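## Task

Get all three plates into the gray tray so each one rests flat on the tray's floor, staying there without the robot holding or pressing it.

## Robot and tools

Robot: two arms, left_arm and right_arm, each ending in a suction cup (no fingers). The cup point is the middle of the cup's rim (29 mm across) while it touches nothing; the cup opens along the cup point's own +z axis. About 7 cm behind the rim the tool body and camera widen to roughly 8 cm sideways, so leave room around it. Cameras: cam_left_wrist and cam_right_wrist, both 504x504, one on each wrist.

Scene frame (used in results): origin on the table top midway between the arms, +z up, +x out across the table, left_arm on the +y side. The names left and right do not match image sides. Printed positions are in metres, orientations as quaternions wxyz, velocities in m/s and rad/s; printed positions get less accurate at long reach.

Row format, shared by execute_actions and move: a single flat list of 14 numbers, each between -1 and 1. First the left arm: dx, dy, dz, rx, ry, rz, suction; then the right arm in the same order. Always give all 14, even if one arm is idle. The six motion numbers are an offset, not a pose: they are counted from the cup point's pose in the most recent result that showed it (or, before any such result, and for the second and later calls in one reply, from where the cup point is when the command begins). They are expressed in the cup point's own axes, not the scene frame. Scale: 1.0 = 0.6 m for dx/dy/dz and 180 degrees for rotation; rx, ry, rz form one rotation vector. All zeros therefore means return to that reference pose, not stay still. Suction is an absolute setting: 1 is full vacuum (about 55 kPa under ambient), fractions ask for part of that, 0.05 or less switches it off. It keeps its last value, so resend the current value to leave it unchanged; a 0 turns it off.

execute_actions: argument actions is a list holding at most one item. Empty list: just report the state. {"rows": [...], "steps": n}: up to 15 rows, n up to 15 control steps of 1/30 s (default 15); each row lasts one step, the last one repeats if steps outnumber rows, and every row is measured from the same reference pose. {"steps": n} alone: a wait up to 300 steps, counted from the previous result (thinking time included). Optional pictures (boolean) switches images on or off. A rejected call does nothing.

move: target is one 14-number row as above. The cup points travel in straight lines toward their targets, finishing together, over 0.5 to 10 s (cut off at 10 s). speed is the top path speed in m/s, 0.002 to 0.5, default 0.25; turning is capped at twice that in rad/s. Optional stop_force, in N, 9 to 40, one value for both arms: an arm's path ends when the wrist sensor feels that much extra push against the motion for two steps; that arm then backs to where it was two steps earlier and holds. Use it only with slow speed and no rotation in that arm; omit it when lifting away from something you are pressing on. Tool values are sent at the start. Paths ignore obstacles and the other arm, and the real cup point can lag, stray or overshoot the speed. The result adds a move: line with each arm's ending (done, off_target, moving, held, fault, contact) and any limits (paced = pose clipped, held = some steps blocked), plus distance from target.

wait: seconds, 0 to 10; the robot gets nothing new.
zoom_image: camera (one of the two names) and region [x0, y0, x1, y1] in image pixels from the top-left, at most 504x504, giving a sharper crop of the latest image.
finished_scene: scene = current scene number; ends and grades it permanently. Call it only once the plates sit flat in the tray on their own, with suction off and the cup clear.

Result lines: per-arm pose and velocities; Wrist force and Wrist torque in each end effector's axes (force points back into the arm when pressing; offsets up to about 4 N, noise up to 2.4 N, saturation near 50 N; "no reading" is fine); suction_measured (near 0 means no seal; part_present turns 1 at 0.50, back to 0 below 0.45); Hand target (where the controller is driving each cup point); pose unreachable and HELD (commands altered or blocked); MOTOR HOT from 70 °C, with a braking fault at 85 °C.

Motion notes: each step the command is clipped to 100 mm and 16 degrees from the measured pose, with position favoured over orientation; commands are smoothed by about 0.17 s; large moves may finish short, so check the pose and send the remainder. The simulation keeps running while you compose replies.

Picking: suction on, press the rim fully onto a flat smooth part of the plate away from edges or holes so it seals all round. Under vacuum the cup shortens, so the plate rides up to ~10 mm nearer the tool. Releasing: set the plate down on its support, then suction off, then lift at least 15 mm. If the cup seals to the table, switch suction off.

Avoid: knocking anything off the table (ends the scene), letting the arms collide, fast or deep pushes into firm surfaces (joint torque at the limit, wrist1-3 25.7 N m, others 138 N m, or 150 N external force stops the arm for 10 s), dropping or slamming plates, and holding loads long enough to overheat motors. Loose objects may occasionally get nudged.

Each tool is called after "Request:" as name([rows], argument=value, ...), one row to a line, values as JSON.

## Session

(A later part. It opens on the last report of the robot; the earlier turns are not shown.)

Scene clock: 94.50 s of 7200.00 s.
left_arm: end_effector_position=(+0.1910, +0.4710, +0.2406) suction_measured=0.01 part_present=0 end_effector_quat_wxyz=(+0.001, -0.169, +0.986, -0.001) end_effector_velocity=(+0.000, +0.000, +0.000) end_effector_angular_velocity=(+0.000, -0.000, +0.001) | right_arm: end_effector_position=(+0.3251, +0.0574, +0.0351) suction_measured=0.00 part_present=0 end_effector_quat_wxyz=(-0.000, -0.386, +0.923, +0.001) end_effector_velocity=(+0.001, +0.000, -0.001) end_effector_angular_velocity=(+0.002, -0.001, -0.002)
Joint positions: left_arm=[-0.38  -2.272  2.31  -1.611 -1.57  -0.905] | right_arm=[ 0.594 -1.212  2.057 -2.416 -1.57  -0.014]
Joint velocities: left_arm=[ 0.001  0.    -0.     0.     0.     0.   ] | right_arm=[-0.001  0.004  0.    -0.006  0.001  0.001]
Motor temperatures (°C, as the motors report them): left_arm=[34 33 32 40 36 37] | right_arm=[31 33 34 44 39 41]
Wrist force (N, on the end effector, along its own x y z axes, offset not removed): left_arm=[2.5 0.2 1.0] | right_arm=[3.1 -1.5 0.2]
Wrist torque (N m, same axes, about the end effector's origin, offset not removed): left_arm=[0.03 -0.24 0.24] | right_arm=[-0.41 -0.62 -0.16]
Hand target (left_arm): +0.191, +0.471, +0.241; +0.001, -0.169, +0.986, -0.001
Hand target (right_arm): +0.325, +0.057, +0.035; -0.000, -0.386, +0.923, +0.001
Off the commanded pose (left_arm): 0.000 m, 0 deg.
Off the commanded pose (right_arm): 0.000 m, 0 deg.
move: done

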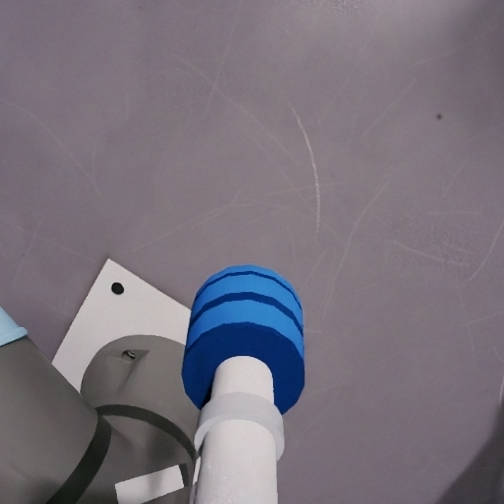

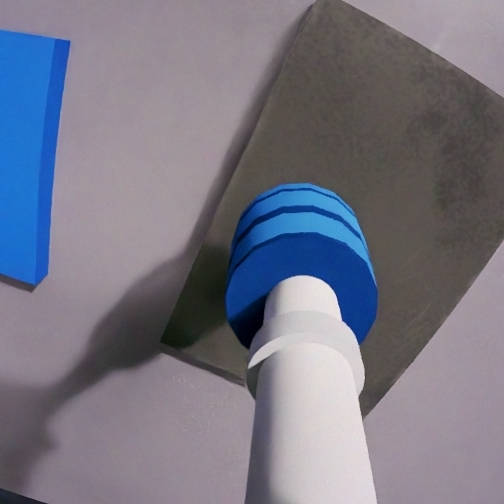

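Request:
move(target=[0,0,0,0,0,0,0,0,-0.022,0.025,0,0,0,0], speed=0.04)

Request:
move(target=[0,0,0,0,0,0,0,0,0,0.04,0,0,0,1], speed=0.008, stop_force=10)

Request:
move(target=[0,0,0,0,0,0,0,0,0,-0.2,0,0,0,1], speed=0.1)

Request:
move(target=[0,0,0,0,0,0,0,0.32,-0.41,0.03,0,0,0,1], speed=0.15)

Scene clock: 108.63 s of 7200.00 s.
left_arm: end_effector_position=(+0.1910, +0.4710, +0.2406) suction_measured=0.01 part_present=0 end_effector_quat_wxyz=(+0.001, -0.169, +0.986, -0.001) end_effector_velocity=(+0.000, +0.001, +0.000) end_effector_angular_velocity=(-0.000, -0.000, +0.003) | right_arm: end_effector_position=(+0.3344, +0.0482, +0.0202) suction_measured=0.00 part_present=0 end_effector_quat_wxyz=(-0.000, -0.386, +0.923, +0.001) end_effector_velocity=(+0.001, -0.000, -0.000) end_effector_angular_velocity=(+0.001, -0.002, +0.000)
Joint positions: left_arm=[-0.38  -2.272  2.31  -1.611 -1.57  -0.905] | right_arm=[ 0.568 -1.187  2.075 -2.459 -1.57  -0.04 ]
Joint velocities: left_arm=[ 0.003 -0.    -0.     0.    -0.    -0.   ] | right_arm=[-0.002  0.001  0.001 -0.004  0.    -0.002]
Motor temperatures (°C, as the motors report them): left_arm=[34 33 32 40 36 37] | right_arm=[31 33 34 44 39 41]
Wrist force (N, on the end effector, along its own x y z axes, offset not removed): left_arm=[-0.2 -0.5 1.5] | right_arm=[0.9 0.4 1.4]
Wrist torque (N m, same axes, about the end effector's origin, offset not removed): left_arm=[-0.24 -0.01 -0.18] | right_arm=[-0.11 -0.07 -0.11]
Hand target (left_arm): +0.191, +0.471, +0.241; +0.001, -0.169, +0.986, -0.001
Hand target (right_arm): +0.334, +0.048, +0.020; -0.000, -0.386, +0.923, +0.001
Off the commanded pose (left_arm): 0.000 m, 0 deg.
Off the commanded pose (right_arm): 0.000 m, 0 deg.
After step 90, 10.27 s passed at rest.
move: done

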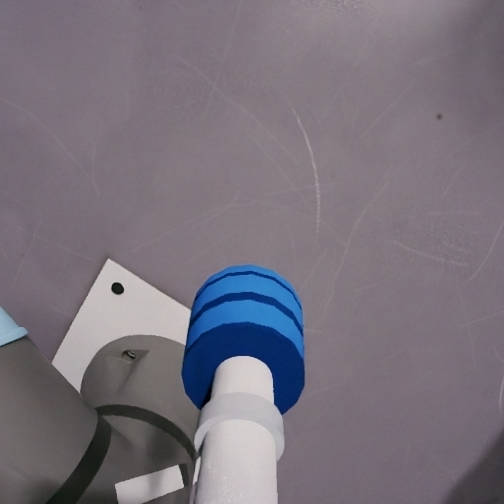

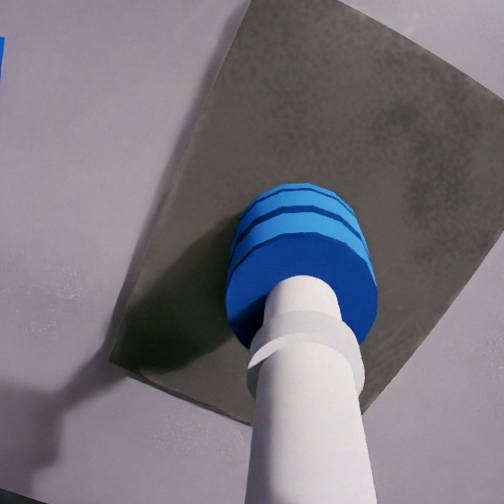

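Scene clock: 111.73 s of 7200.00 s.
left_arm: end_effector_position=(+0.1910, +0.4710, +0.2406) suction_measured=0.01 part_present=0 end_effector_quat_wxyz=(+0.001, -0.169, +0.986, -0.001) end_effector_velocity=(+0.000, -0.000, -0.000) end_effector_angular_velocity=(+0.000, -0.000, -0.001) | right_arm: end_effector_position=(+0.3344, +0.0481, -0.0015) suction_measured=1.00 part_present=1 end_effector_quat_wxyz=(-0.000, -0.386, +0.923, +0.001) end_effector_velocity=(-0.000, -0.001, +0.002) end_effector_angular_velocity=(-0.002, +0.002, +0.001)
Joint positions: left_arm=[-0.38  -2.272  2.31  -1.611 -1.57  -0.905] | right_arm=[ 0.568 -1.141  2.087 -2.518 -1.57  -0.04 ]
Joint velocities: left_arm=[-0.001  0.     0.    -0.     0.     0.   ] | right_arm=[-0.001 -0.005 -0.     0.008 -0.    -0.002]
Motor temperatures (°C, as the motors report them): left_arm=[34 33 32 40 36 37] | right_arm=[31 33 34 44 39 41]
Wrist force (N, on the end effector, along its own x y z axes, offset not removed): left_arm=[0.6 1.9 2.8] | right_arm=[-2.7 0.0 -30.3]
Wrist torque (N m, same axes, about the end effector's origin, offset not removed): left_arm=[-0.09 0.20 0.15] | right_arm=[-0.03 -0.15 -0.19]
Hand target (left_arm): +0.191, +0.471, +0.241; +0.001, -0.169, +0.986, -0.001
Hand target (right_arm): +0.334, +0.048, -0.001; -0.000, -0.386, +0.923, +0.001
Off the commanded pose (left_arm): 0.000 m, 0 deg.
Off the commanded pose (right_arm): 0.002 m, 0 deg.
move: contact (right_arm)

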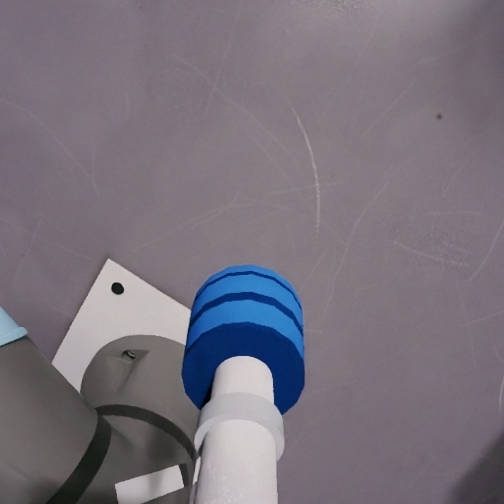

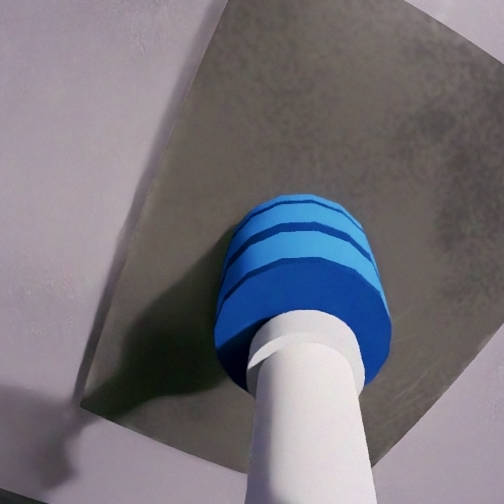

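Scene clock: 113.40 s of 7200.00 s.
left_arm: end_effector_position=(+0.1910, +0.4710, +0.2406) suction_measured=0.01 part_present=0 end_effector_quat_wxyz=(+0.001, -0.169, +0.986, -0.001) end_effector_velocity=(+0.000, +0.000, -0.000) end_effector_angular_velocity=(+0.001, -0.000, +0.001) | right_arm: end_effector_position=(+0.3344, +0.0482, +0.1184) suction_measured=1.00 part_present=1 end_effector_quat_wxyz=(-0.000, -0.386, +0.923, +0.001) end_effector_velocity=(-0.000, -0.000, +0.002) end_effector_angular_velocity=(+0.000, +0.000, -0.001)
Joint positions: left_arm=[-0.38  -2.272  2.31  -1.611 -1.57  -0.905] | right_arm=[ 0.568 -1.364  1.984 -2.191 -1.57  -0.04 ]
Joint velocities: left_arm=[ 0.001 -0.     0.    -0.     0.001 -0.   ] | right_arm=[ 0.    -0.003 -0.002  0.005  0.     0.001]
Motor temperatures (°C, as the motors report them): left_arm=[34 33 32 40 36 37] | right_arm=[31 33 34 44 39 41]
Wrist force (N, on the end effector, along its own x y z axes, offset not removed): left_arm=[0.0 -2.0 0.4] | right_arm=[-0.3 0.0 0.8]
Wrist torque (N m, same axes, about the end effector's origin, offset not removed): left_arm=[-0.56 0.22 0.06] | right_arm=[-0.05 -0.18 -0.09]
Hand target (left_arm): +0.191, +0.471, +0.241; +0.001, -0.169, +0.986, -0.001
Hand target (right_arm): +0.334, +0.048, +0.119; -0.000, -0.386, +0.923, +0.001
Off the commanded pose (left_arm): 0.000 m, 0 deg.
Off the commanded pose (right_arm): 0.000 m, 0 deg.
move: done

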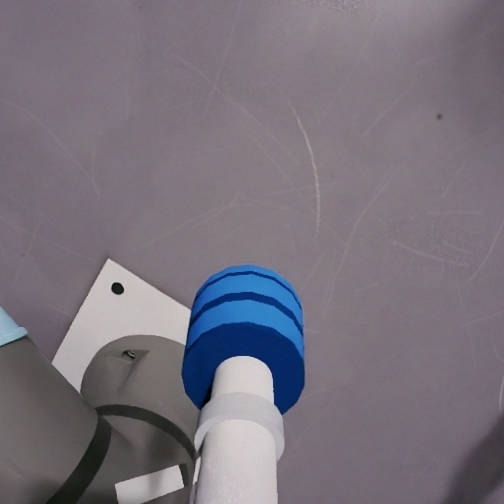

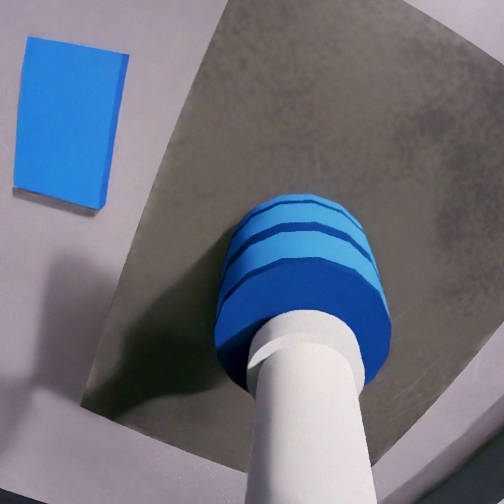

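Scene clock: 116.00 s of 7200.00 s.
left_arm: end_effector_position=(+0.1910, +0.4710, +0.2406) suction_measured=0.01 part_present=0 end_effector_quat_wxyz=(+0.001, -0.169, +0.986, -0.001) end_effector_velocity=(-0.000, -0.000, -0.000) end_effector_angular_velocity=(-0.000, +0.000, -0.002) | right_arm: end_effector_position=(+0.3751, -0.2614, +0.1007) suction_measured=1.00 part_present=1 end_effector_quat_wxyz=(+0.000, -0.386, +0.923, +0.001) end_effector_velocity=(+0.000, -0.002, +0.000) end_effector_angular_velocity=(+0.001, -0.000, +0.000)
Joint positions: left_arm=[-0.38  -2.272  2.31  -1.611 -1.57  -0.905] | right_arm=[-0.183 -1.774  2.452 -2.249 -1.569 -0.791]
Joint velocities: left_arm=[-0.002  0.     0.    -0.    -0.     0.   ] | right_arm=[-0.007 -0.002  0.001  0.     0.001 -0.008]
Motor temperatures (°C, as the motors report them): left_arm=[34 33 32 40 36 37] | right_arm=[31 33 34 44 39 41]
Wrist force (N, on the end effector, along its own x y z axes, offset not removed): left_arm=[1.2 1.5 1.6] | right_arm=[1.2 1.3 0.3]
Wrist torque (N m, same axes, about the end effector's origin, offset not removed): left_arm=[0.07 -0.17 0.16] | right_arm=[-0.03 -0.39 -0.11]
Hand target (left_arm): +0.191, +0.471, +0.241; +0.001, -0.169, +0.986, -0.001
Hand target (right_arm): +0.375, -0.262, +0.101; +0.000, -0.386, +0.923, +0.001
Off the commanded pose (left_arm): 0.000 m, 0 deg.
Off the commanded pose (right_arm): 0.001 m, 0 deg.
move: done

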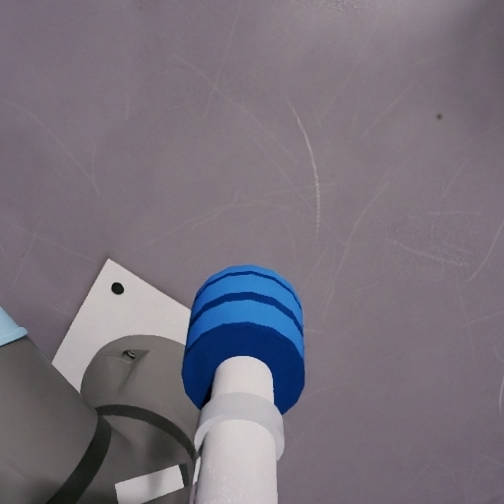

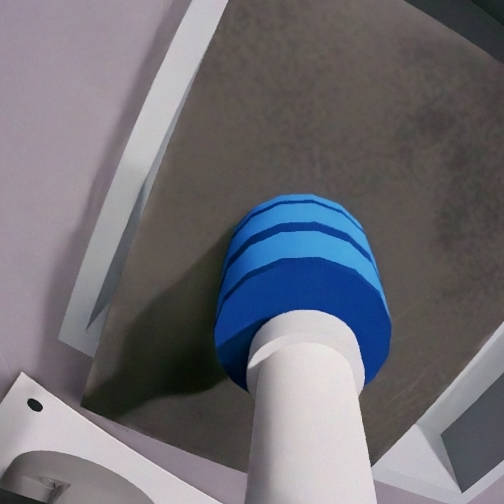

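Request:
move(target=[0,0,0,0,0,0,0,-0.033,-0.018,0.04,0,0,0,1], speed=0.04)

Scene clock: 128.30 s of 7200.00 s.
left_arm: end_effector_position=(+0.1910, +0.4710, +0.2406) suction_measured=0.01 part_present=0 end_effector_quat_wxyz=(+0.001, -0.169, +0.986, -0.001) end_effector_velocity=(-0.000, +0.000, -0.000) end_effector_angular_velocity=(-0.000, +0.000, +0.001) | right_arm: end_effector_position=(+0.3966, -0.2549, +0.0768) suction_measured=1.00 part_present=1 end_effector_quat_wxyz=(+0.000, -0.386, +0.923, +0.001) end_effector_velocity=(+0.001, +0.001, -0.001) end_effector_angular_velocity=(-0.001, -0.001, +0.001)
Joint positions: left_arm=[-0.38  -2.272  2.31  -1.611 -1.57  -0.905] | right_arm=[-0.164 -1.65   2.435 -2.357 -1.569 -0.772]
Joint velocities: left_arm=[ 0.001  0.     0.     0.    -0.    -0.   ] | right_arm=[ 0.002  0.005 -0.001 -0.006 -0.001  0.001]
Motor temperatures (°C, as the motors report them): left_arm=[34 33 32 40 36 37] | right_arm=[31 33 34 44 39 41]
Wrist force (N, on the end effector, along its own x y z axes, offset not removed): left_arm=[1.6 -0.4 3.8] | right_arm=[2.6 2.6 0.3]
Wrist torque (N m, same axes, about the end effector's origin, offset not removed): left_arm=[-0.16 -0.37 -0.14] | right_arm=[0.21 -0.45 -0.07]
Hand target (left_arm): +0.191, +0.471, +0.241; +0.001, -0.169, +0.986, -0.001
Hand target (right_arm): +0.397, -0.255, +0.077; +0.000, -0.386, +0.923, +0.001
Off the commanded pose (left_arm): 0.000 m, 0 deg.
Off the commanded pose (right_arm): 0.000 m, 0 deg.
After step 90, 8.10 s passed at rest.
move: done

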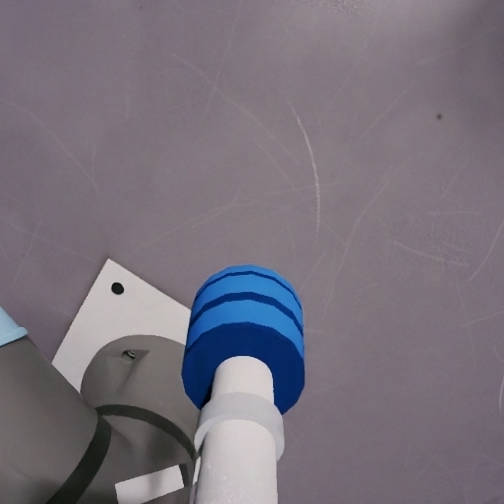

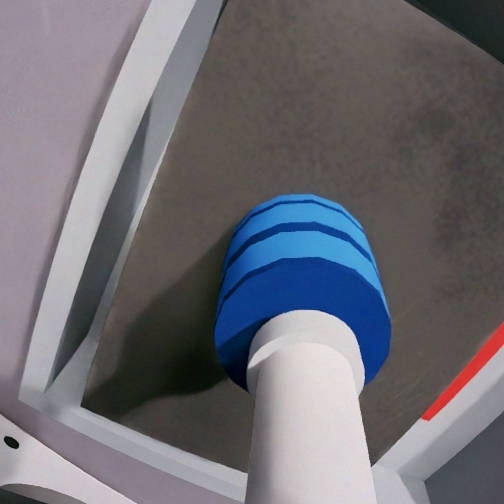

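Request:
move(target=[0,0,0,0,0,0,0,0,0,0.095,0,0,0.025,1], speed=0.025, stop_force=9)

Scene clock: 133.87 s of 7200.00 s.
left_arm: end_effector_position=(+0.1910, +0.4710, +0.2406) suction_measured=0.01 part_present=0 end_effector_quat_wxyz=(+0.001, -0.169, +0.986, -0.001) end_effector_velocity=(-0.000, -0.000, -0.000) end_effector_angular_velocity=(-0.000, +0.000, -0.002) | right_arm: end_effector_position=(+0.3966, -0.2549, +0.0199) suction_measured=1.00 part_present=1 end_effector_quat_wxyz=(+0.000, -0.349, +0.937, +0.001) end_effector_velocity=(+0.000, -0.000, -0.002) end_effector_angular_velocity=(-0.000, +0.000, -0.006)
Joint positions: left_arm=[-0.38  -2.272  2.31  -1.611 -1.57  -0.905] | right_arm=[-0.164 -1.482  2.5   -2.59  -1.569 -0.694]
Joint velocities: left_arm=[-0.002 -0.     0.     0.    -0.     0.   ] | right_arm=[-0.001  0.008  0.002 -0.01  -0.     0.005]
Motor temperatures (°C, as the motors report them): left_arm=[34 33 32 40 36 37] | right_arm=[31 33 34 44 39 41]
Wrist force (N, on the end effector, along its own x y z axes, offset not removed): left_arm=[2.1 0.4 2.2] | right_arm=[-0.3 2.4 -0.5]
Wrist torque (N m, same axes, about the end effector's origin, offset not removed): left_arm=[-0.16 -0.34 0.07] | right_arm=[0.32 -0.11 -0.17]
Hand target (left_arm): +0.191, +0.471, +0.241; +0.001, -0.169, +0.986, -0.001
Hand target (right_arm): +0.397, -0.255, +0.020; +0.000, -0.349, +0.937, +0.001
Off the commanded pose (left_arm): 0.000 m, 0 deg.
Off the commanded pose (right_arm): 0.000 m, 0 deg.
move: done

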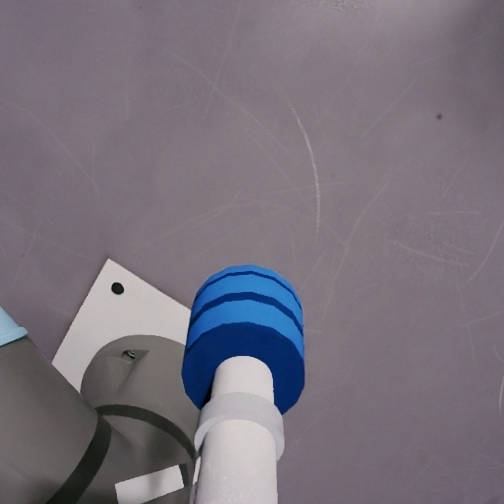

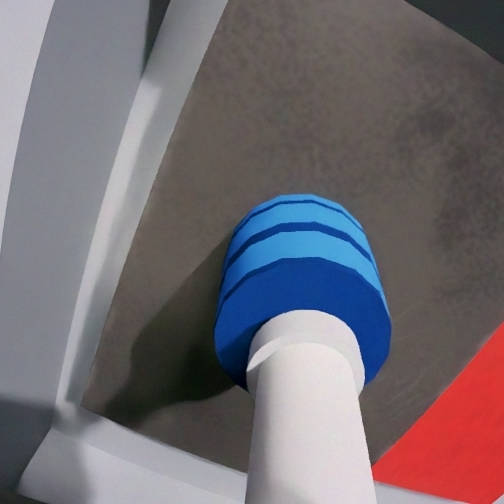

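Request:
move(target=[0,0,0,0,0,0,0,-0.005,0.012,0.026,0,0,0,1], speed=0.01, stop_force=9)

Request:
move(target=[0,0,0,0,0,0,0,0,0,-0.002,0,0,0,0], speed=0.002)

Request:
move(target=[0,0,0,0,0,0,0,0,0,-0.04,0,0,0,0], speed=0.05)

Request:
move(target=[0,0,0,0,0,0,0,0.06,-0.15,0,0,0,0,0], speed=0.1)

Request:
move(target=[0,0,0,0,0,0,0,0,0,0.05,0,0,0,1], speed=0.008, stop_force=9)

Request:
move(target=[0,0,0,0,0,0,0,0,0,-0.008,0,0,0,1], speed=0.01)

Request:
move(target=[0,0,0,0,0,0,0,0.016,-0.033,0,0,0,0,1], speed=0.008, stop_force=9)

Scene clock: 145.33 s of 7200.00 s.
left_arm: end_effector_position=(+0.1910, +0.4710, +0.2406) suction_measured=0.01 part_present=0 end_effector_quat_wxyz=(+0.001, -0.169, +0.986, -0.001) end_effector_velocity=(-0.000, +0.000, -0.000) end_effector_angular_velocity=(+0.000, -0.000, -0.000) | right_arm: end_effector_position=(+0.3941, -0.2475, +0.0044) suction_measured=1.00 part_present=1 end_effector_quat_wxyz=(+0.000, -0.349, +0.937, +0.001) end_effector_velocity=(-0.001, +0.001, -0.002) end_effector_angular_velocity=(+0.000, +0.000, +0.002)
Joint positions: left_arm=[-0.38  -2.272  2.31  -1.611 -1.57  -0.905] | right_arm=[-0.143 -1.427  2.511 -2.655 -1.569 -0.672]
Joint velocities: left_arm=[-0. -0.  0.  0.  0.  0.] | right_arm=[ 0.004  0.006  0.001 -0.007  0.     0.002]
Motor temperatures (°C, as the motors report them): left_arm=[34 33 32 40 36 37] | right_arm=[31 33 34 44 39 41]
Wrist force (N, on the end effector, along its own x y z axes, offset not removed): left_arm=[5.9 -2.3 3.3] | right_arm=[1.1 1.4 1.4]
Wrist torque (N m, same axes, about the end effector's origin, offset not removed): left_arm=[-0.28 -0.72 0.07] | right_arm=[0.13 -0.39 -0.22]
Hand target (left_arm): +0.191, +0.471, +0.241; +0.001, -0.169, +0.986, -0.001
Hand target (right_arm): +0.394, -0.247, +0.004; +0.000, -0.349, +0.937, +0.001
Off the commanded pose (left_arm): 0.000 m, 0 deg.
Off the commanded pose (right_arm): 0.000 m, 0 deg.
After step 90, 6.53 s passed at rest.
move: done

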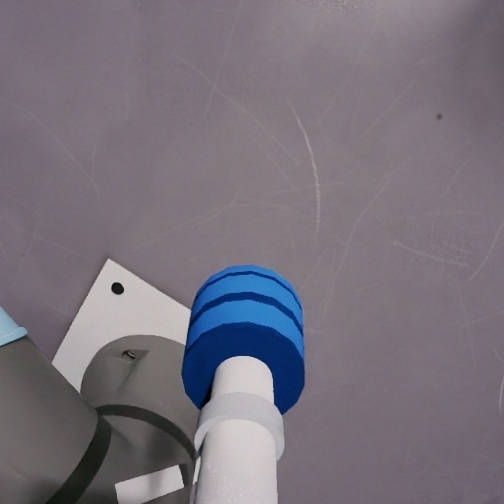

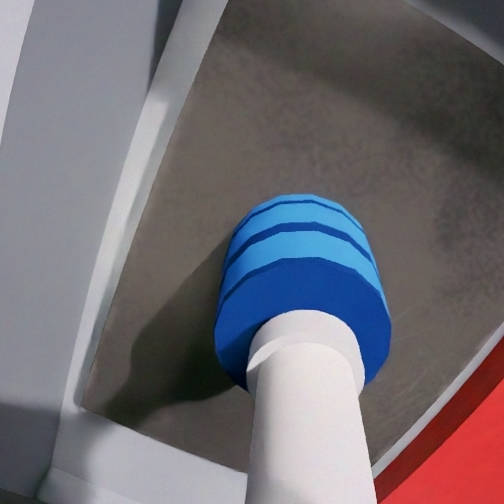

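Scene clock: 146.17 s of 7200.00 s.
left_arm: end_effector_position=(+0.1910, +0.4710, +0.2406) suction_measured=0.01 part_present=0 end_effector_quat_wxyz=(+0.001, -0.169, +0.986, -0.001) end_effector_velocity=(+0.000, -0.000, +0.000) end_effector_angular_velocity=(-0.000, -0.000, -0.000) | right_arm: end_effector_position=(+0.3941, -0.2475, +0.0056) suction_measured=0.00 part_present=0 end_effector_quat_wxyz=(+0.000, -0.349, +0.937, +0.001) end_effector_velocity=(+0.000, +0.000, +0.000) end_effector_angular_velocity=(-0.000, -0.000, +0.001)
Joint positions: left_arm=[-0.38  -2.272  2.31  -1.611 -1.57  -0.905] | right_arm=[-0.143 -1.431  2.51  -2.65  -1.569 -0.672]
Joint velocities: left_arm=[-0.  0. -0. -0. -0. -0.] | right_arm=[ 0.001 -0.001 -0.     0.001 -0.    -0.   ]
Motor temperatures (°C, as the motors report them): left_arm=[34 33 32 40 36 37] | right_arm=[31 33 34 44 39 41]
Wrist force (N, on the end effector, along its own x y z axes, offset not removed): left_arm=[2.6 -0.8 0.7] | right_arm=[2.9 -0.5 -6.4]
Wrist torque (N m, same axes, about the end effector's origin, offset not removed): left_arm=[-0.38 -0.16 -0.01] | right_arm=[-0.07 -0.38 -0.10]
Hand target (left_arm): +0.191, +0.471, +0.241; +0.001, -0.169, +0.986, -0.001
Hand target (right_arm): +0.394, -0.248, +0.006; +0.000, -0.349, +0.937, +0.001
Off the commanded pose (left_arm): 0.000 m, 0 deg.
Off the commanded pose (right_arm): 0.000 m, 0 deg.
move: done

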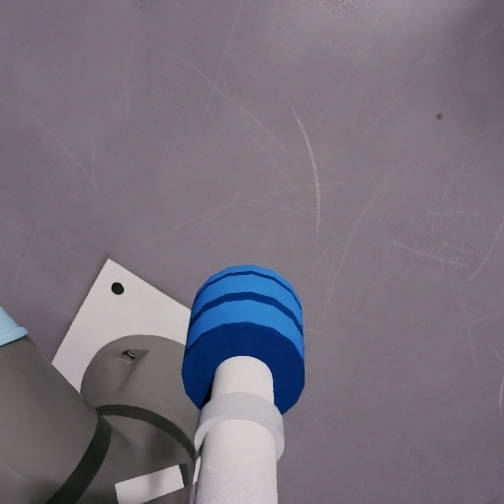

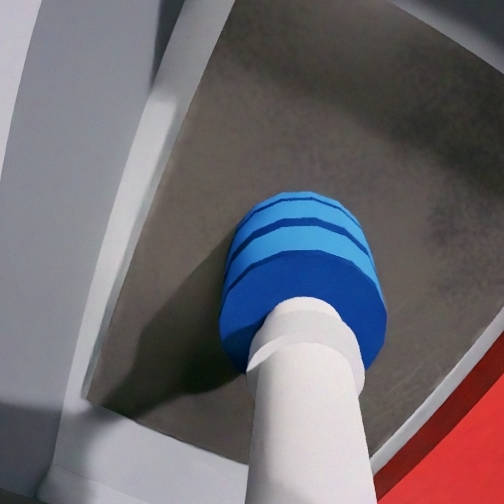

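Scene clock: 147.00 s of 7200.00 s.
left_arm: end_effector_position=(+0.1910, +0.4710, +0.2406) suction_measured=0.01 part_present=0 end_effector_quat_wxyz=(+0.001, -0.169, +0.986, -0.001) end_effector_velocity=(+0.000, +0.000, +0.000) end_effector_angular_velocity=(+0.000, -0.000, +0.000) | right_arm: end_effector_position=(+0.3941, -0.2475, +0.0294) suction_measured=0.00 part_present=0 end_effector_quat_wxyz=(+0.000, -0.349, +0.937, +0.001) end_effector_velocity=(-0.000, -0.000, +0.002) end_effector_angular_velocity=(+0.000, +0.001, -0.001)
Joint positions: left_arm=[-0.38  -2.272  2.31  -1.611 -1.57  -0.905] | right_arm=[-0.143 -1.511  2.489 -2.549 -1.569 -0.672]
Joint velocities: left_arm=[ 0.     0.    -0.    -0.     0.001  0.   ] | right_arm=[-0.    -0.007 -0.002  0.01   0.     0.001]
Motor temperatures (°C, as the motors report them): left_arm=[34 33 32 40 36 37] | right_arm=[31 33 34 44 39 41]
Wrist force (N, on the end effector, along its own x y z axes, offset not removed): left_arm=[1.2 -0.3 4.4] | right_arm=[1.9 0.6 1.3]
Wrist torque (N m, same axes, about the end effector's origin, offset not removed): left_arm=[-0.41 0.05 -0.03] | right_arm=[-0.03 -0.38 -0.35]
Hand target (left_arm): +0.191, +0.471, +0.241; +0.001, -0.169, +0.986, -0.001
Hand target (right_arm): +0.394, -0.248, +0.030; +0.000, -0.349, +0.937, +0.001
Off the commanded pose (left_arm): 0.000 m, 0 deg.
Off the commanded pose (right_arm): 0.000 m, 0 deg.
move: done

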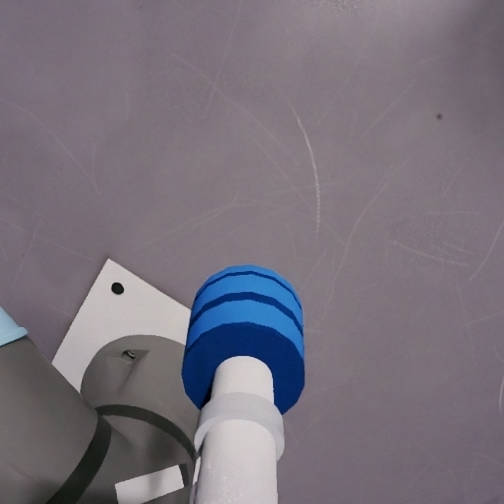

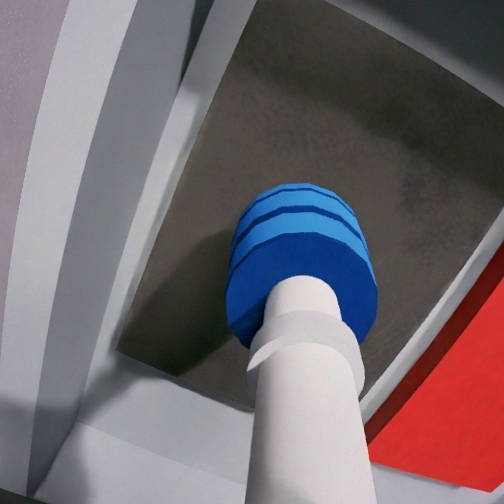

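Scene clock: 148.43 s of 7200.00 s.
left_arm: end_effector_position=(+0.1910, +0.4710, +0.2406) suction_measured=0.01 part_present=0 end_effector_quat_wxyz=(+0.001, -0.169, +0.986, -0.001) end_effector_velocity=(-0.000, -0.000, +0.000) end_effector_angular_velocity=(-0.000, +0.000, +0.000) | right_arm: end_effector_position=(+0.4259, -0.3391, +0.0294) suction_measured=0.00 part_present=0 end_effector_quat_wxyz=(+0.001, -0.349, +0.937, +0.001) end_effector_velocity=(+0.001, -0.002, -0.000) end_effector_angular_velocity=(+0.000, +0.000, -0.003)
Joint positions: left_arm=[-0.38  -2.272  2.31  -1.611 -1.57  -0.905] | right_arm=[-0.398 -1.5    2.476 -2.548 -1.569 -0.928]
Joint velocities: left_arm=[ 0.  0. -0.  0. -0.  0.] | right_arm=[-0.007  0.001 -0.001  0.     0.    -0.004]
Motor temperatures (°C, as the motors report them): left_arm=[34 33 32 40 36 37] | right_arm=[31 33 34 44 39 41]
Wrist force (N, on the end effector, along its own x y z axes, offset not removed): left_arm=[1.2 0.7 1.0] | right_arm=[-0.8 1.2 -1.5]
Wrist torque (N m, same axes, about the end effector's origin, offset not removed): left_arm=[-0.13 -0.21 0.02] | right_arm=[0.02 -0.20 -0.11]
Hand target (left_arm): +0.191, +0.471, +0.241; +0.001, -0.169, +0.986, -0.001
Hand target (right_arm): +0.426, -0.339, +0.029; +0.001, -0.349, +0.937, +0.001
Off the commanded pose (left_arm): 0.000 m, 0 deg.
Off the commanded pose (right_arm): 0.000 m, 0 deg.
move: done

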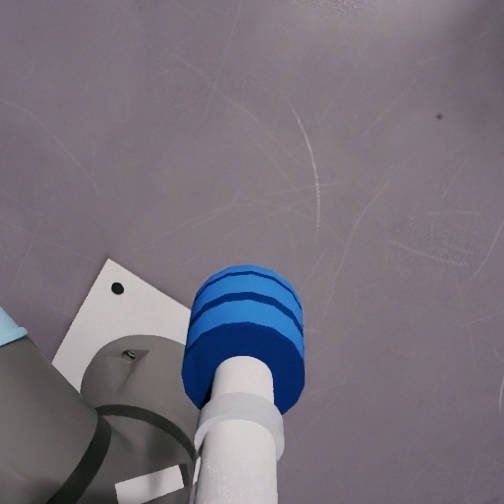

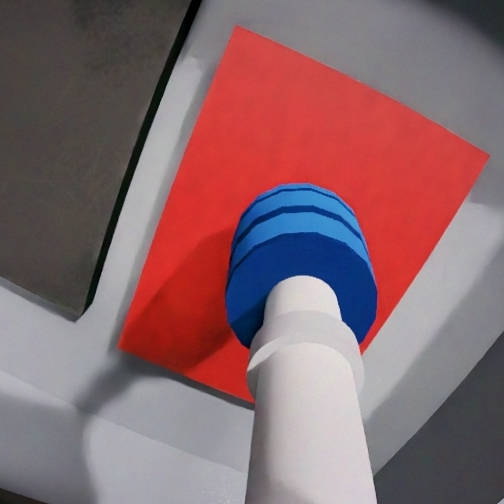

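Scene clock: 152.13 s of 7200.00 s.
left_arm: end_effector_position=(+0.1910, +0.4710, +0.2406) suction_measured=0.01 part_present=0 end_effector_quat_wxyz=(+0.001, -0.169, +0.986, -0.001) end_effector_velocity=(+0.000, -0.000, +0.000) end_effector_angular_velocity=(-0.000, -0.000, -0.000) | right_arm: end_effector_position=(+0.4258, -0.3391, +0.0027) suction_measured=1.00 part_present=1 end_effector_quat_wxyz=(+0.000, -0.349, +0.937, +0.001) end_effector_velocity=(-0.001, +0.000, +0.001) end_effector_angular_velocity=(+0.001, +0.006, -0.003)
Joint positions: left_arm=[-0.38  -2.272  2.31  -1.611 -1.57  -0.905] | right_arm=[-0.398 -1.411  2.499 -2.658 -1.569 -0.928]
Joint velocities: left_arm=[-0. -0. -0.  0.  0. -0.] | right_arm=[ 0.    -0.007 -0.002  0.014 -0.     0.003]
Motor temperatures (°C, as the motors report them): left_arm=[34 33 32 40 36 37] | right_arm=[31 33 34 44 39 41]
Wrist force (N, on the end effector, along its own x y z axes, offset not removed): left_arm=[0.4 0.7 0.4] | right_arm=[1.6 -2.6 -22.8]
Wrist torque (N m, same axes, about the end effector's origin, offset not removed): left_arm=[0.12 -0.17 -0.02] | right_arm=[-0.18 -0.61 -0.15]
Hand target (left_arm): +0.191, +0.471, +0.241; +0.001, -0.169, +0.986, -0.001
Hand target (right_arm): +0.426, -0.339, +0.003; +0.001, -0.349, +0.937, +0.001
Off the commanded pose (left_arm): 0.000 m, 0 deg.
Off the commanded pose (right_arm): 0.003 m, 0 deg.
move: contact (right_arm)

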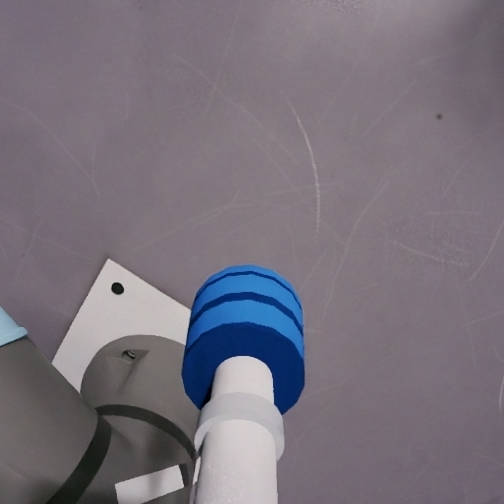

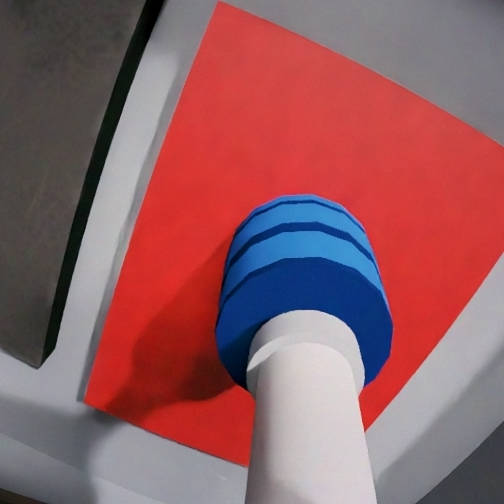

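Scene clock: 152.83 s of 7200.00 s.
left_arm: end_effector_position=(+0.1910, +0.4710, +0.2406) suction_measured=0.01 part_present=0 end_effector_quat_wxyz=(+0.001, -0.169, +0.986, -0.001) end_effector_velocity=(+0.000, +0.000, +0.000) end_effector_angular_velocity=(-0.000, -0.000, +0.000) | right_arm: end_effector_position=(+0.4258, -0.3391, +0.0074) suction_measured=1.00 part_present=1 end_effector_quat_wxyz=(+0.000, -0.349, +0.937, +0.001) end_effector_velocity=(+0.000, +0.000, +0.002) end_effector_angular_velocity=(+0.000, -0.001, -0.000)
Joint positions: left_arm=[-0.38  -2.272  2.31  -1.611 -1.57  -0.905] | right_arm=[-0.398 -1.427  2.495 -2.639 -1.569 -0.928]
Joint velocities: left_arm=[ 0.  0. -0.  0. -0.  0.] | right_arm=[ 0.001 -0.006 -0.001  0.007  0.     0.001]
Motor temperatures (°C, as the motors report them): left_arm=[34 33 32 40 36 37] | right_arm=[31 33 34 44 39 41]
Wrist force (N, on the end effector, along its own x y z axes, offset not removed): left_arm=[-3.9 0.1 0.7] | right_arm=[2.6 0.4 1.3]
Wrist torque (N m, same axes, about the end effector's origin, offset not removed): left_arm=[-0.15 0.52 -0.01] | right_arm=[-0.06 -0.46 -0.12]
Hand target (left_arm): +0.191, +0.471, +0.241; +0.001, -0.169, +0.986, -0.001
Hand target (right_arm): +0.426, -0.339, +0.008; +0.000, -0.349, +0.937, +0.001
Off the commanded pose (left_arm): 0.000 m, 0 deg.
Off the commanded pose (right_arm): 0.000 m, 0 deg.
move: done

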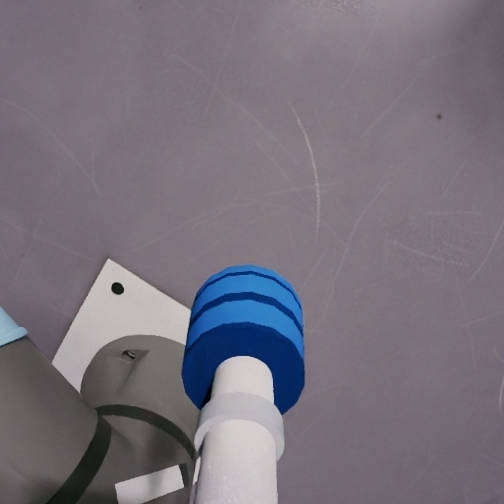

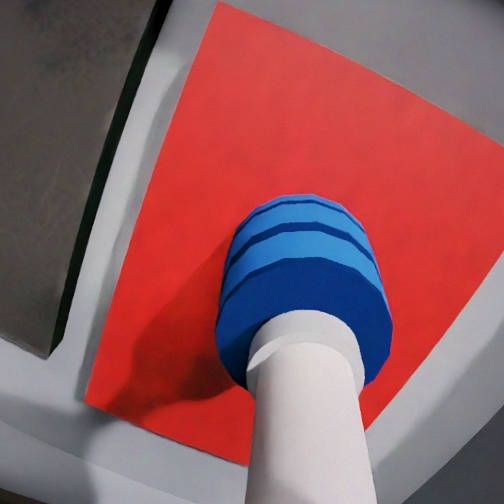

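Scene clock: 155.80 s of 7200.00 s.
left_arm: end_effector_position=(+0.1910, +0.4710, +0.2406) suction_measured=0.01 part_present=0 end_effector_quat_wxyz=(+0.001, -0.169, +0.986, -0.001) end_effector_velocity=(+0.000, +0.000, +0.000) end_effector_angular_velocity=(-0.001, -0.000, +0.001) | right_arm: end_effector_position=(+0.4315, -0.3602, +0.0074) suction_measured=1.00 part_present=1 end_effector_quat_wxyz=(+0.000, -0.349, +0.937, +0.001) end_effector_velocity=(+0.001, -0.002, +0.000) end_effector_angular_velocity=(-0.000, -0.001, -0.001)
Joint positions: left_arm=[-0.38  -2.272  2.31  -1.611 -1.57  -0.905] | right_arm=[-0.453 -1.421  2.487 -2.637 -1.569 -0.983]
Joint velocities: left_arm=[ 0.001 -0.    -0.    -0.    -0.    -0.   ] | right_arm=[-0.004 -0.    -0.001  0.    -0.    -0.004]
Motor temperatures (°C, as the motors report them): left_arm=[34 33 32 40 36 37] | right_arm=[31 33 34 44 39 41]
Wrist force (N, on the end effector, along its own x y z axes, offset not removed): left_arm=[0.5 1.8 2.5] | right_arm=[2.0 1.9 1.3]
Wrist torque (N m, same axes, about the end effector's origin, offset not removed): left_arm=[-0.15 -0.09 0.02] | right_arm=[0.21 -0.51 -0.25]
Hand target (left_arm): +0.191, +0.471, +0.241; +0.001, -0.169, +0.986, -0.001
Hand target (right_arm): +0.431, -0.360, +0.007; +0.000, -0.349, +0.937, +0.001
Off the commanded pose (left_arm): 0.000 m, 0 deg.
Off the commanded pose (right_arm): 0.000 m, 0 deg.
move: done

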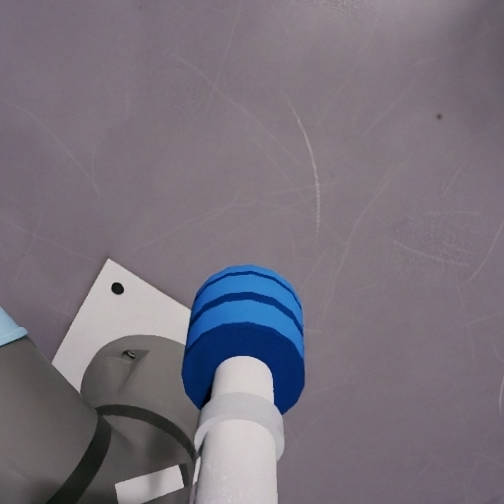

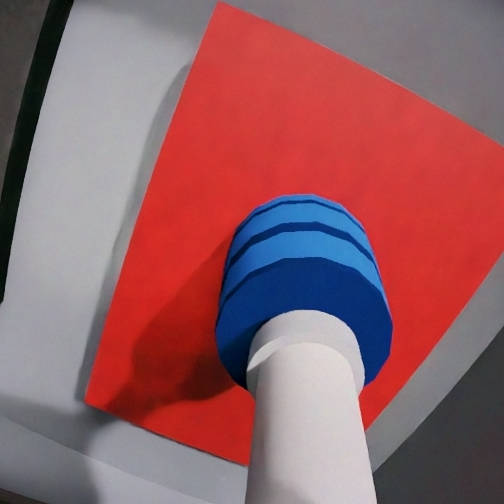

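Request:
move(target=[0,0,0,0,0,0,0,0,0,-0.14,0,0,0,1], speed=0.1)

Request:
move(target=[0,0,0,0,0,0,0,-0.055,0.008,0,0,0,-0.5,1])

Request:
move(target=[0,0,0,0,0,0,0,0,0,0.11,0,0,0,1], speed=0.015, stop_force=9)

Scene clock: 164.17 s of 7200.00 s.
left_arm: end_effector_position=(+0.1910, +0.4710, +0.2406) suction_measured=0.01 part_present=0 end_effector_quat_wxyz=(+0.001, -0.169, +0.986, -0.001) end_effector_velocity=(+0.000, +0.000, +0.000) end_effector_angular_velocity=(+0.000, -0.000, +0.001) | right_arm: end_effector_position=(+0.4315, -0.3602, +0.0913) suction_measured=1.00 part_present=1 end_effector_quat_wxyz=(+0.001, -0.349, +0.937, +0.000) end_effector_velocity=(-0.000, -0.000, +0.002) end_effector_angular_velocity=(-0.000, -0.000, +0.001)
Joint positions: left_arm=[-0.38  -2.272  2.31  -1.611 -1.57  -0.905] | right_arm=[-0.453 -1.661  2.394 -2.304 -1.569 -0.983]
Joint velocities: left_arm=[ 0.001 -0.    -0.     0.     0.001 -0.   ] | right_arm=[-0.001 -0.006 -0.003  0.009  0.    -0.001]
Motor temperatures (°C, as the motors report them): left_arm=[34 33 32 40 36 37] | right_arm=[31 33 34 44 39 41]
Wrist force (N, on the end effector, along its own x y z axes, offset not removed): left_arm=[2.0 1.5 2.0] | right_arm=[1.1 -1.2 2.0]
Wrist torque (N m, same axes, about the end effector's origin, offset not removed): left_arm=[0.04 -0.30 0.07] | right_arm=[-0.27 -0.32 -0.20]
Hand target (left_arm): +0.191, +0.471, +0.241; +0.001, -0.169, +0.986, -0.001
Hand target (right_arm): +0.431, -0.360, +0.091; +0.000, -0.349, +0.937, +0.001
Off the commanded pose (left_arm): 0.000 m, 0 deg.
Off the commanded pose (right_arm): 0.000 m, 0 deg.
After step 90, 4.07 s passed at rest.
move: done

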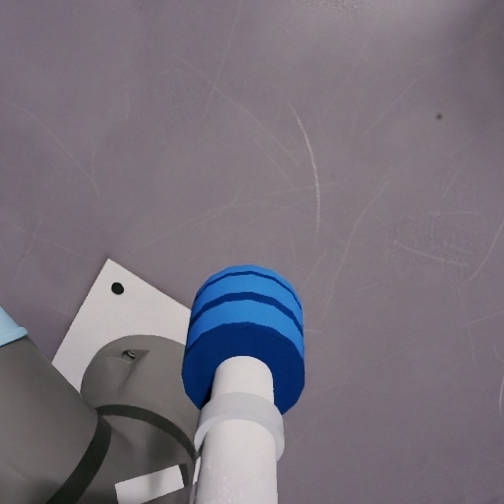

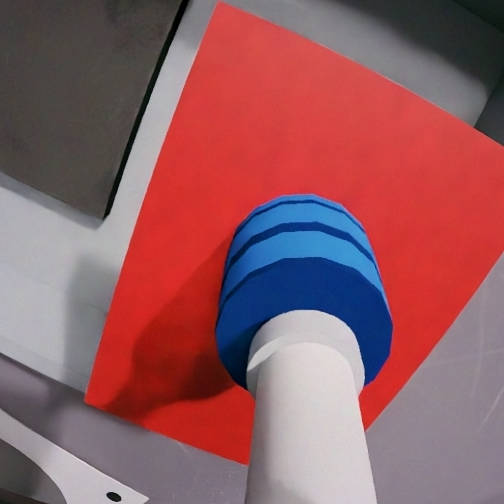

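Scene clock: 167.80 s of 7200.00 s.
left_arm: end_effector_position=(+0.1910, +0.4710, +0.2406) suction_measured=0.01 part_present=0 end_effector_quat_wxyz=(+0.001, -0.169, +0.986, -0.001) end_effector_velocity=(+0.000, +0.000, +0.000) end_effector_angular_velocity=(+0.000, -0.000, +0.001) | right_arm: end_effector_position=(+0.4533, -0.3349, +0.0913) suction_measured=1.00 part_present=1 end_effector_quat_wxyz=(-0.001, +0.909, -0.416, +0.000) end_effector_velocity=(+0.000, -0.000, -0.000) end_effector_angular_velocity=(+0.001, +0.001, +0.010)
Joint positions: left_arm=[-0.38  -2.272  2.31  -1.611 -1.57  -0.905] | right_arm=[-0.372 -1.596  2.334 -2.31  -1.569 -2.472]
Joint velocities: left_arm=[ 0. -0. -0.  0.  0. -0.] | right_arm=[-0.001  0.001 -0.     0.     0.001 -0.011]
Motor temperatures (°C, as the motors report them): left_arm=[34 33 32 40 36 37] | right_arm=[31 33 34 44 39 41]
Wrist force (N, on the end effector, along its own x y z axes, offset not removed): left_arm=[-2.3 -1.1 3.3] | right_arm=[1.4 -0.6 0.7]
Wrist torque (N m, same axes, about the end effector's origin, offset not removed): left_arm=[-0.34 0.04 0.12] | right_arm=[-0.20 -0.38 -0.22]
Hand target (left_arm): +0.191, +0.471, +0.241; +0.001, -0.169, +0.986, -0.001
Hand target (right_arm): +0.453, -0.335, +0.091; -0.001, +0.910, -0.416, -0.000
Off the commanded pose (left_arm): 0.000 m, 0 deg.
Off the commanded pose (right_arm): 0.000 m, 0 deg.
move: done

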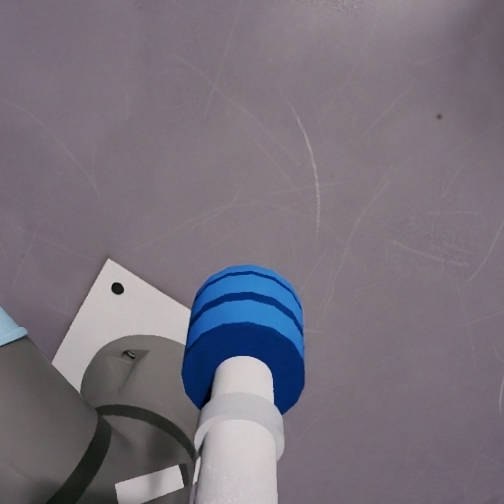

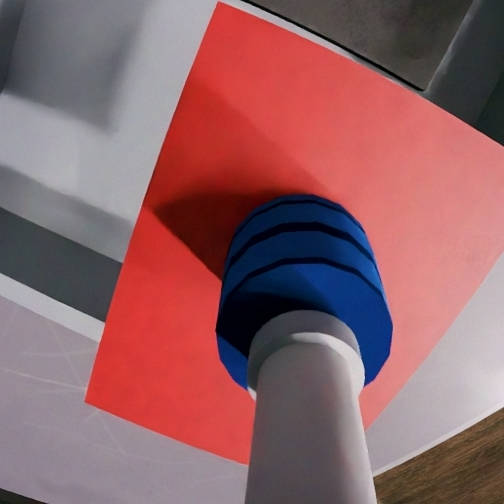

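Scene clock: 172.47 s of 7200.00 s.
left_arm: end_effector_position=(+0.1910, +0.4710, +0.2406) suction_measured=0.01 part_present=0 end_effector_quat_wxyz=(+0.001, -0.169, +0.986, -0.001) end_effector_velocity=(+0.000, +0.000, -0.000) end_effector_angular_velocity=(+0.000, -0.000, +0.001) | right_arm: end_effector_position=(+0.4533, -0.3349, +0.0254) suction_measured=1.00 part_present=1 end_effector_quat_wxyz=(-0.001, +0.909, -0.416, +0.000) end_effector_velocity=(-0.000, +0.000, -0.002) end_effector_angular_velocity=(+0.000, -0.001, +0.001)
Joint positions: left_arm=[-0.38  -2.272  2.31  -1.611 -1.57  -0.905] | right_arm=[-0.372 -1.427  2.407 -2.551 -1.569 -2.472]
Joint velocities: left_arm=[0.001 0.    0.    0.    0.    0.   ] | right_arm=[ 0.     0.005  0.002 -0.007  0.    -0.001]
Motor temperatures (°C, as the motors report them): left_arm=[34 33 32 40 36 37] | right_arm=[31 33 34 44 39 41]
Wrist force (N, on the end effector, along its own x y z axes, offset not removed): left_arm=[1.9 -1.8 -0.2] | right_arm=[2.4 1.0 0.0]
Wrist torque (N m, same axes, about the end effector's origin, offset not removed): left_arm=[-0.47 -0.31 0.15] | right_arm=[0.01 -0.52 -0.11]
Hand target (left_arm): +0.191, +0.471, +0.241; +0.001, -0.169, +0.986, -0.001
Hand target (right_arm): +0.453, -0.335, +0.025; -0.001, +0.909, -0.416, +0.000
Off the commanded pose (left_arm): 0.000 m, 0 deg.
Off the commanded pose (right_arm): 0.000 m, 0 deg.
move: done

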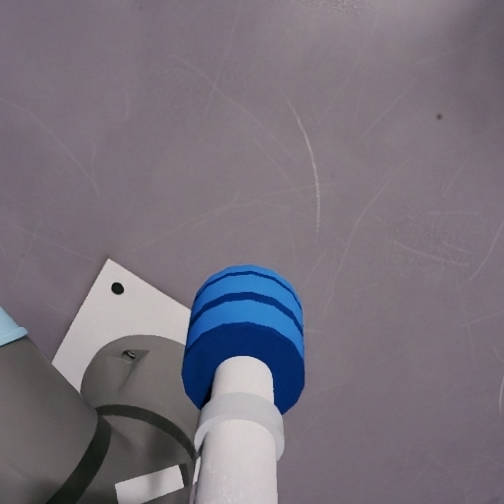

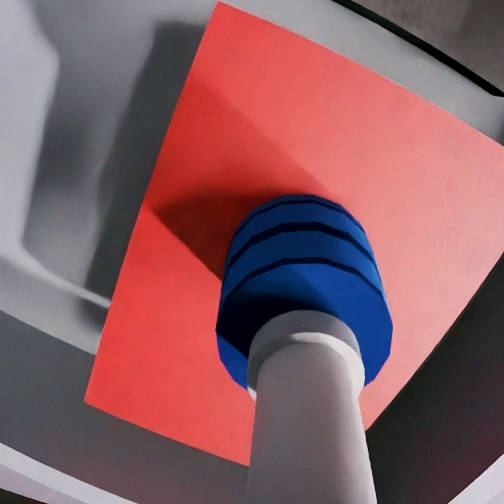

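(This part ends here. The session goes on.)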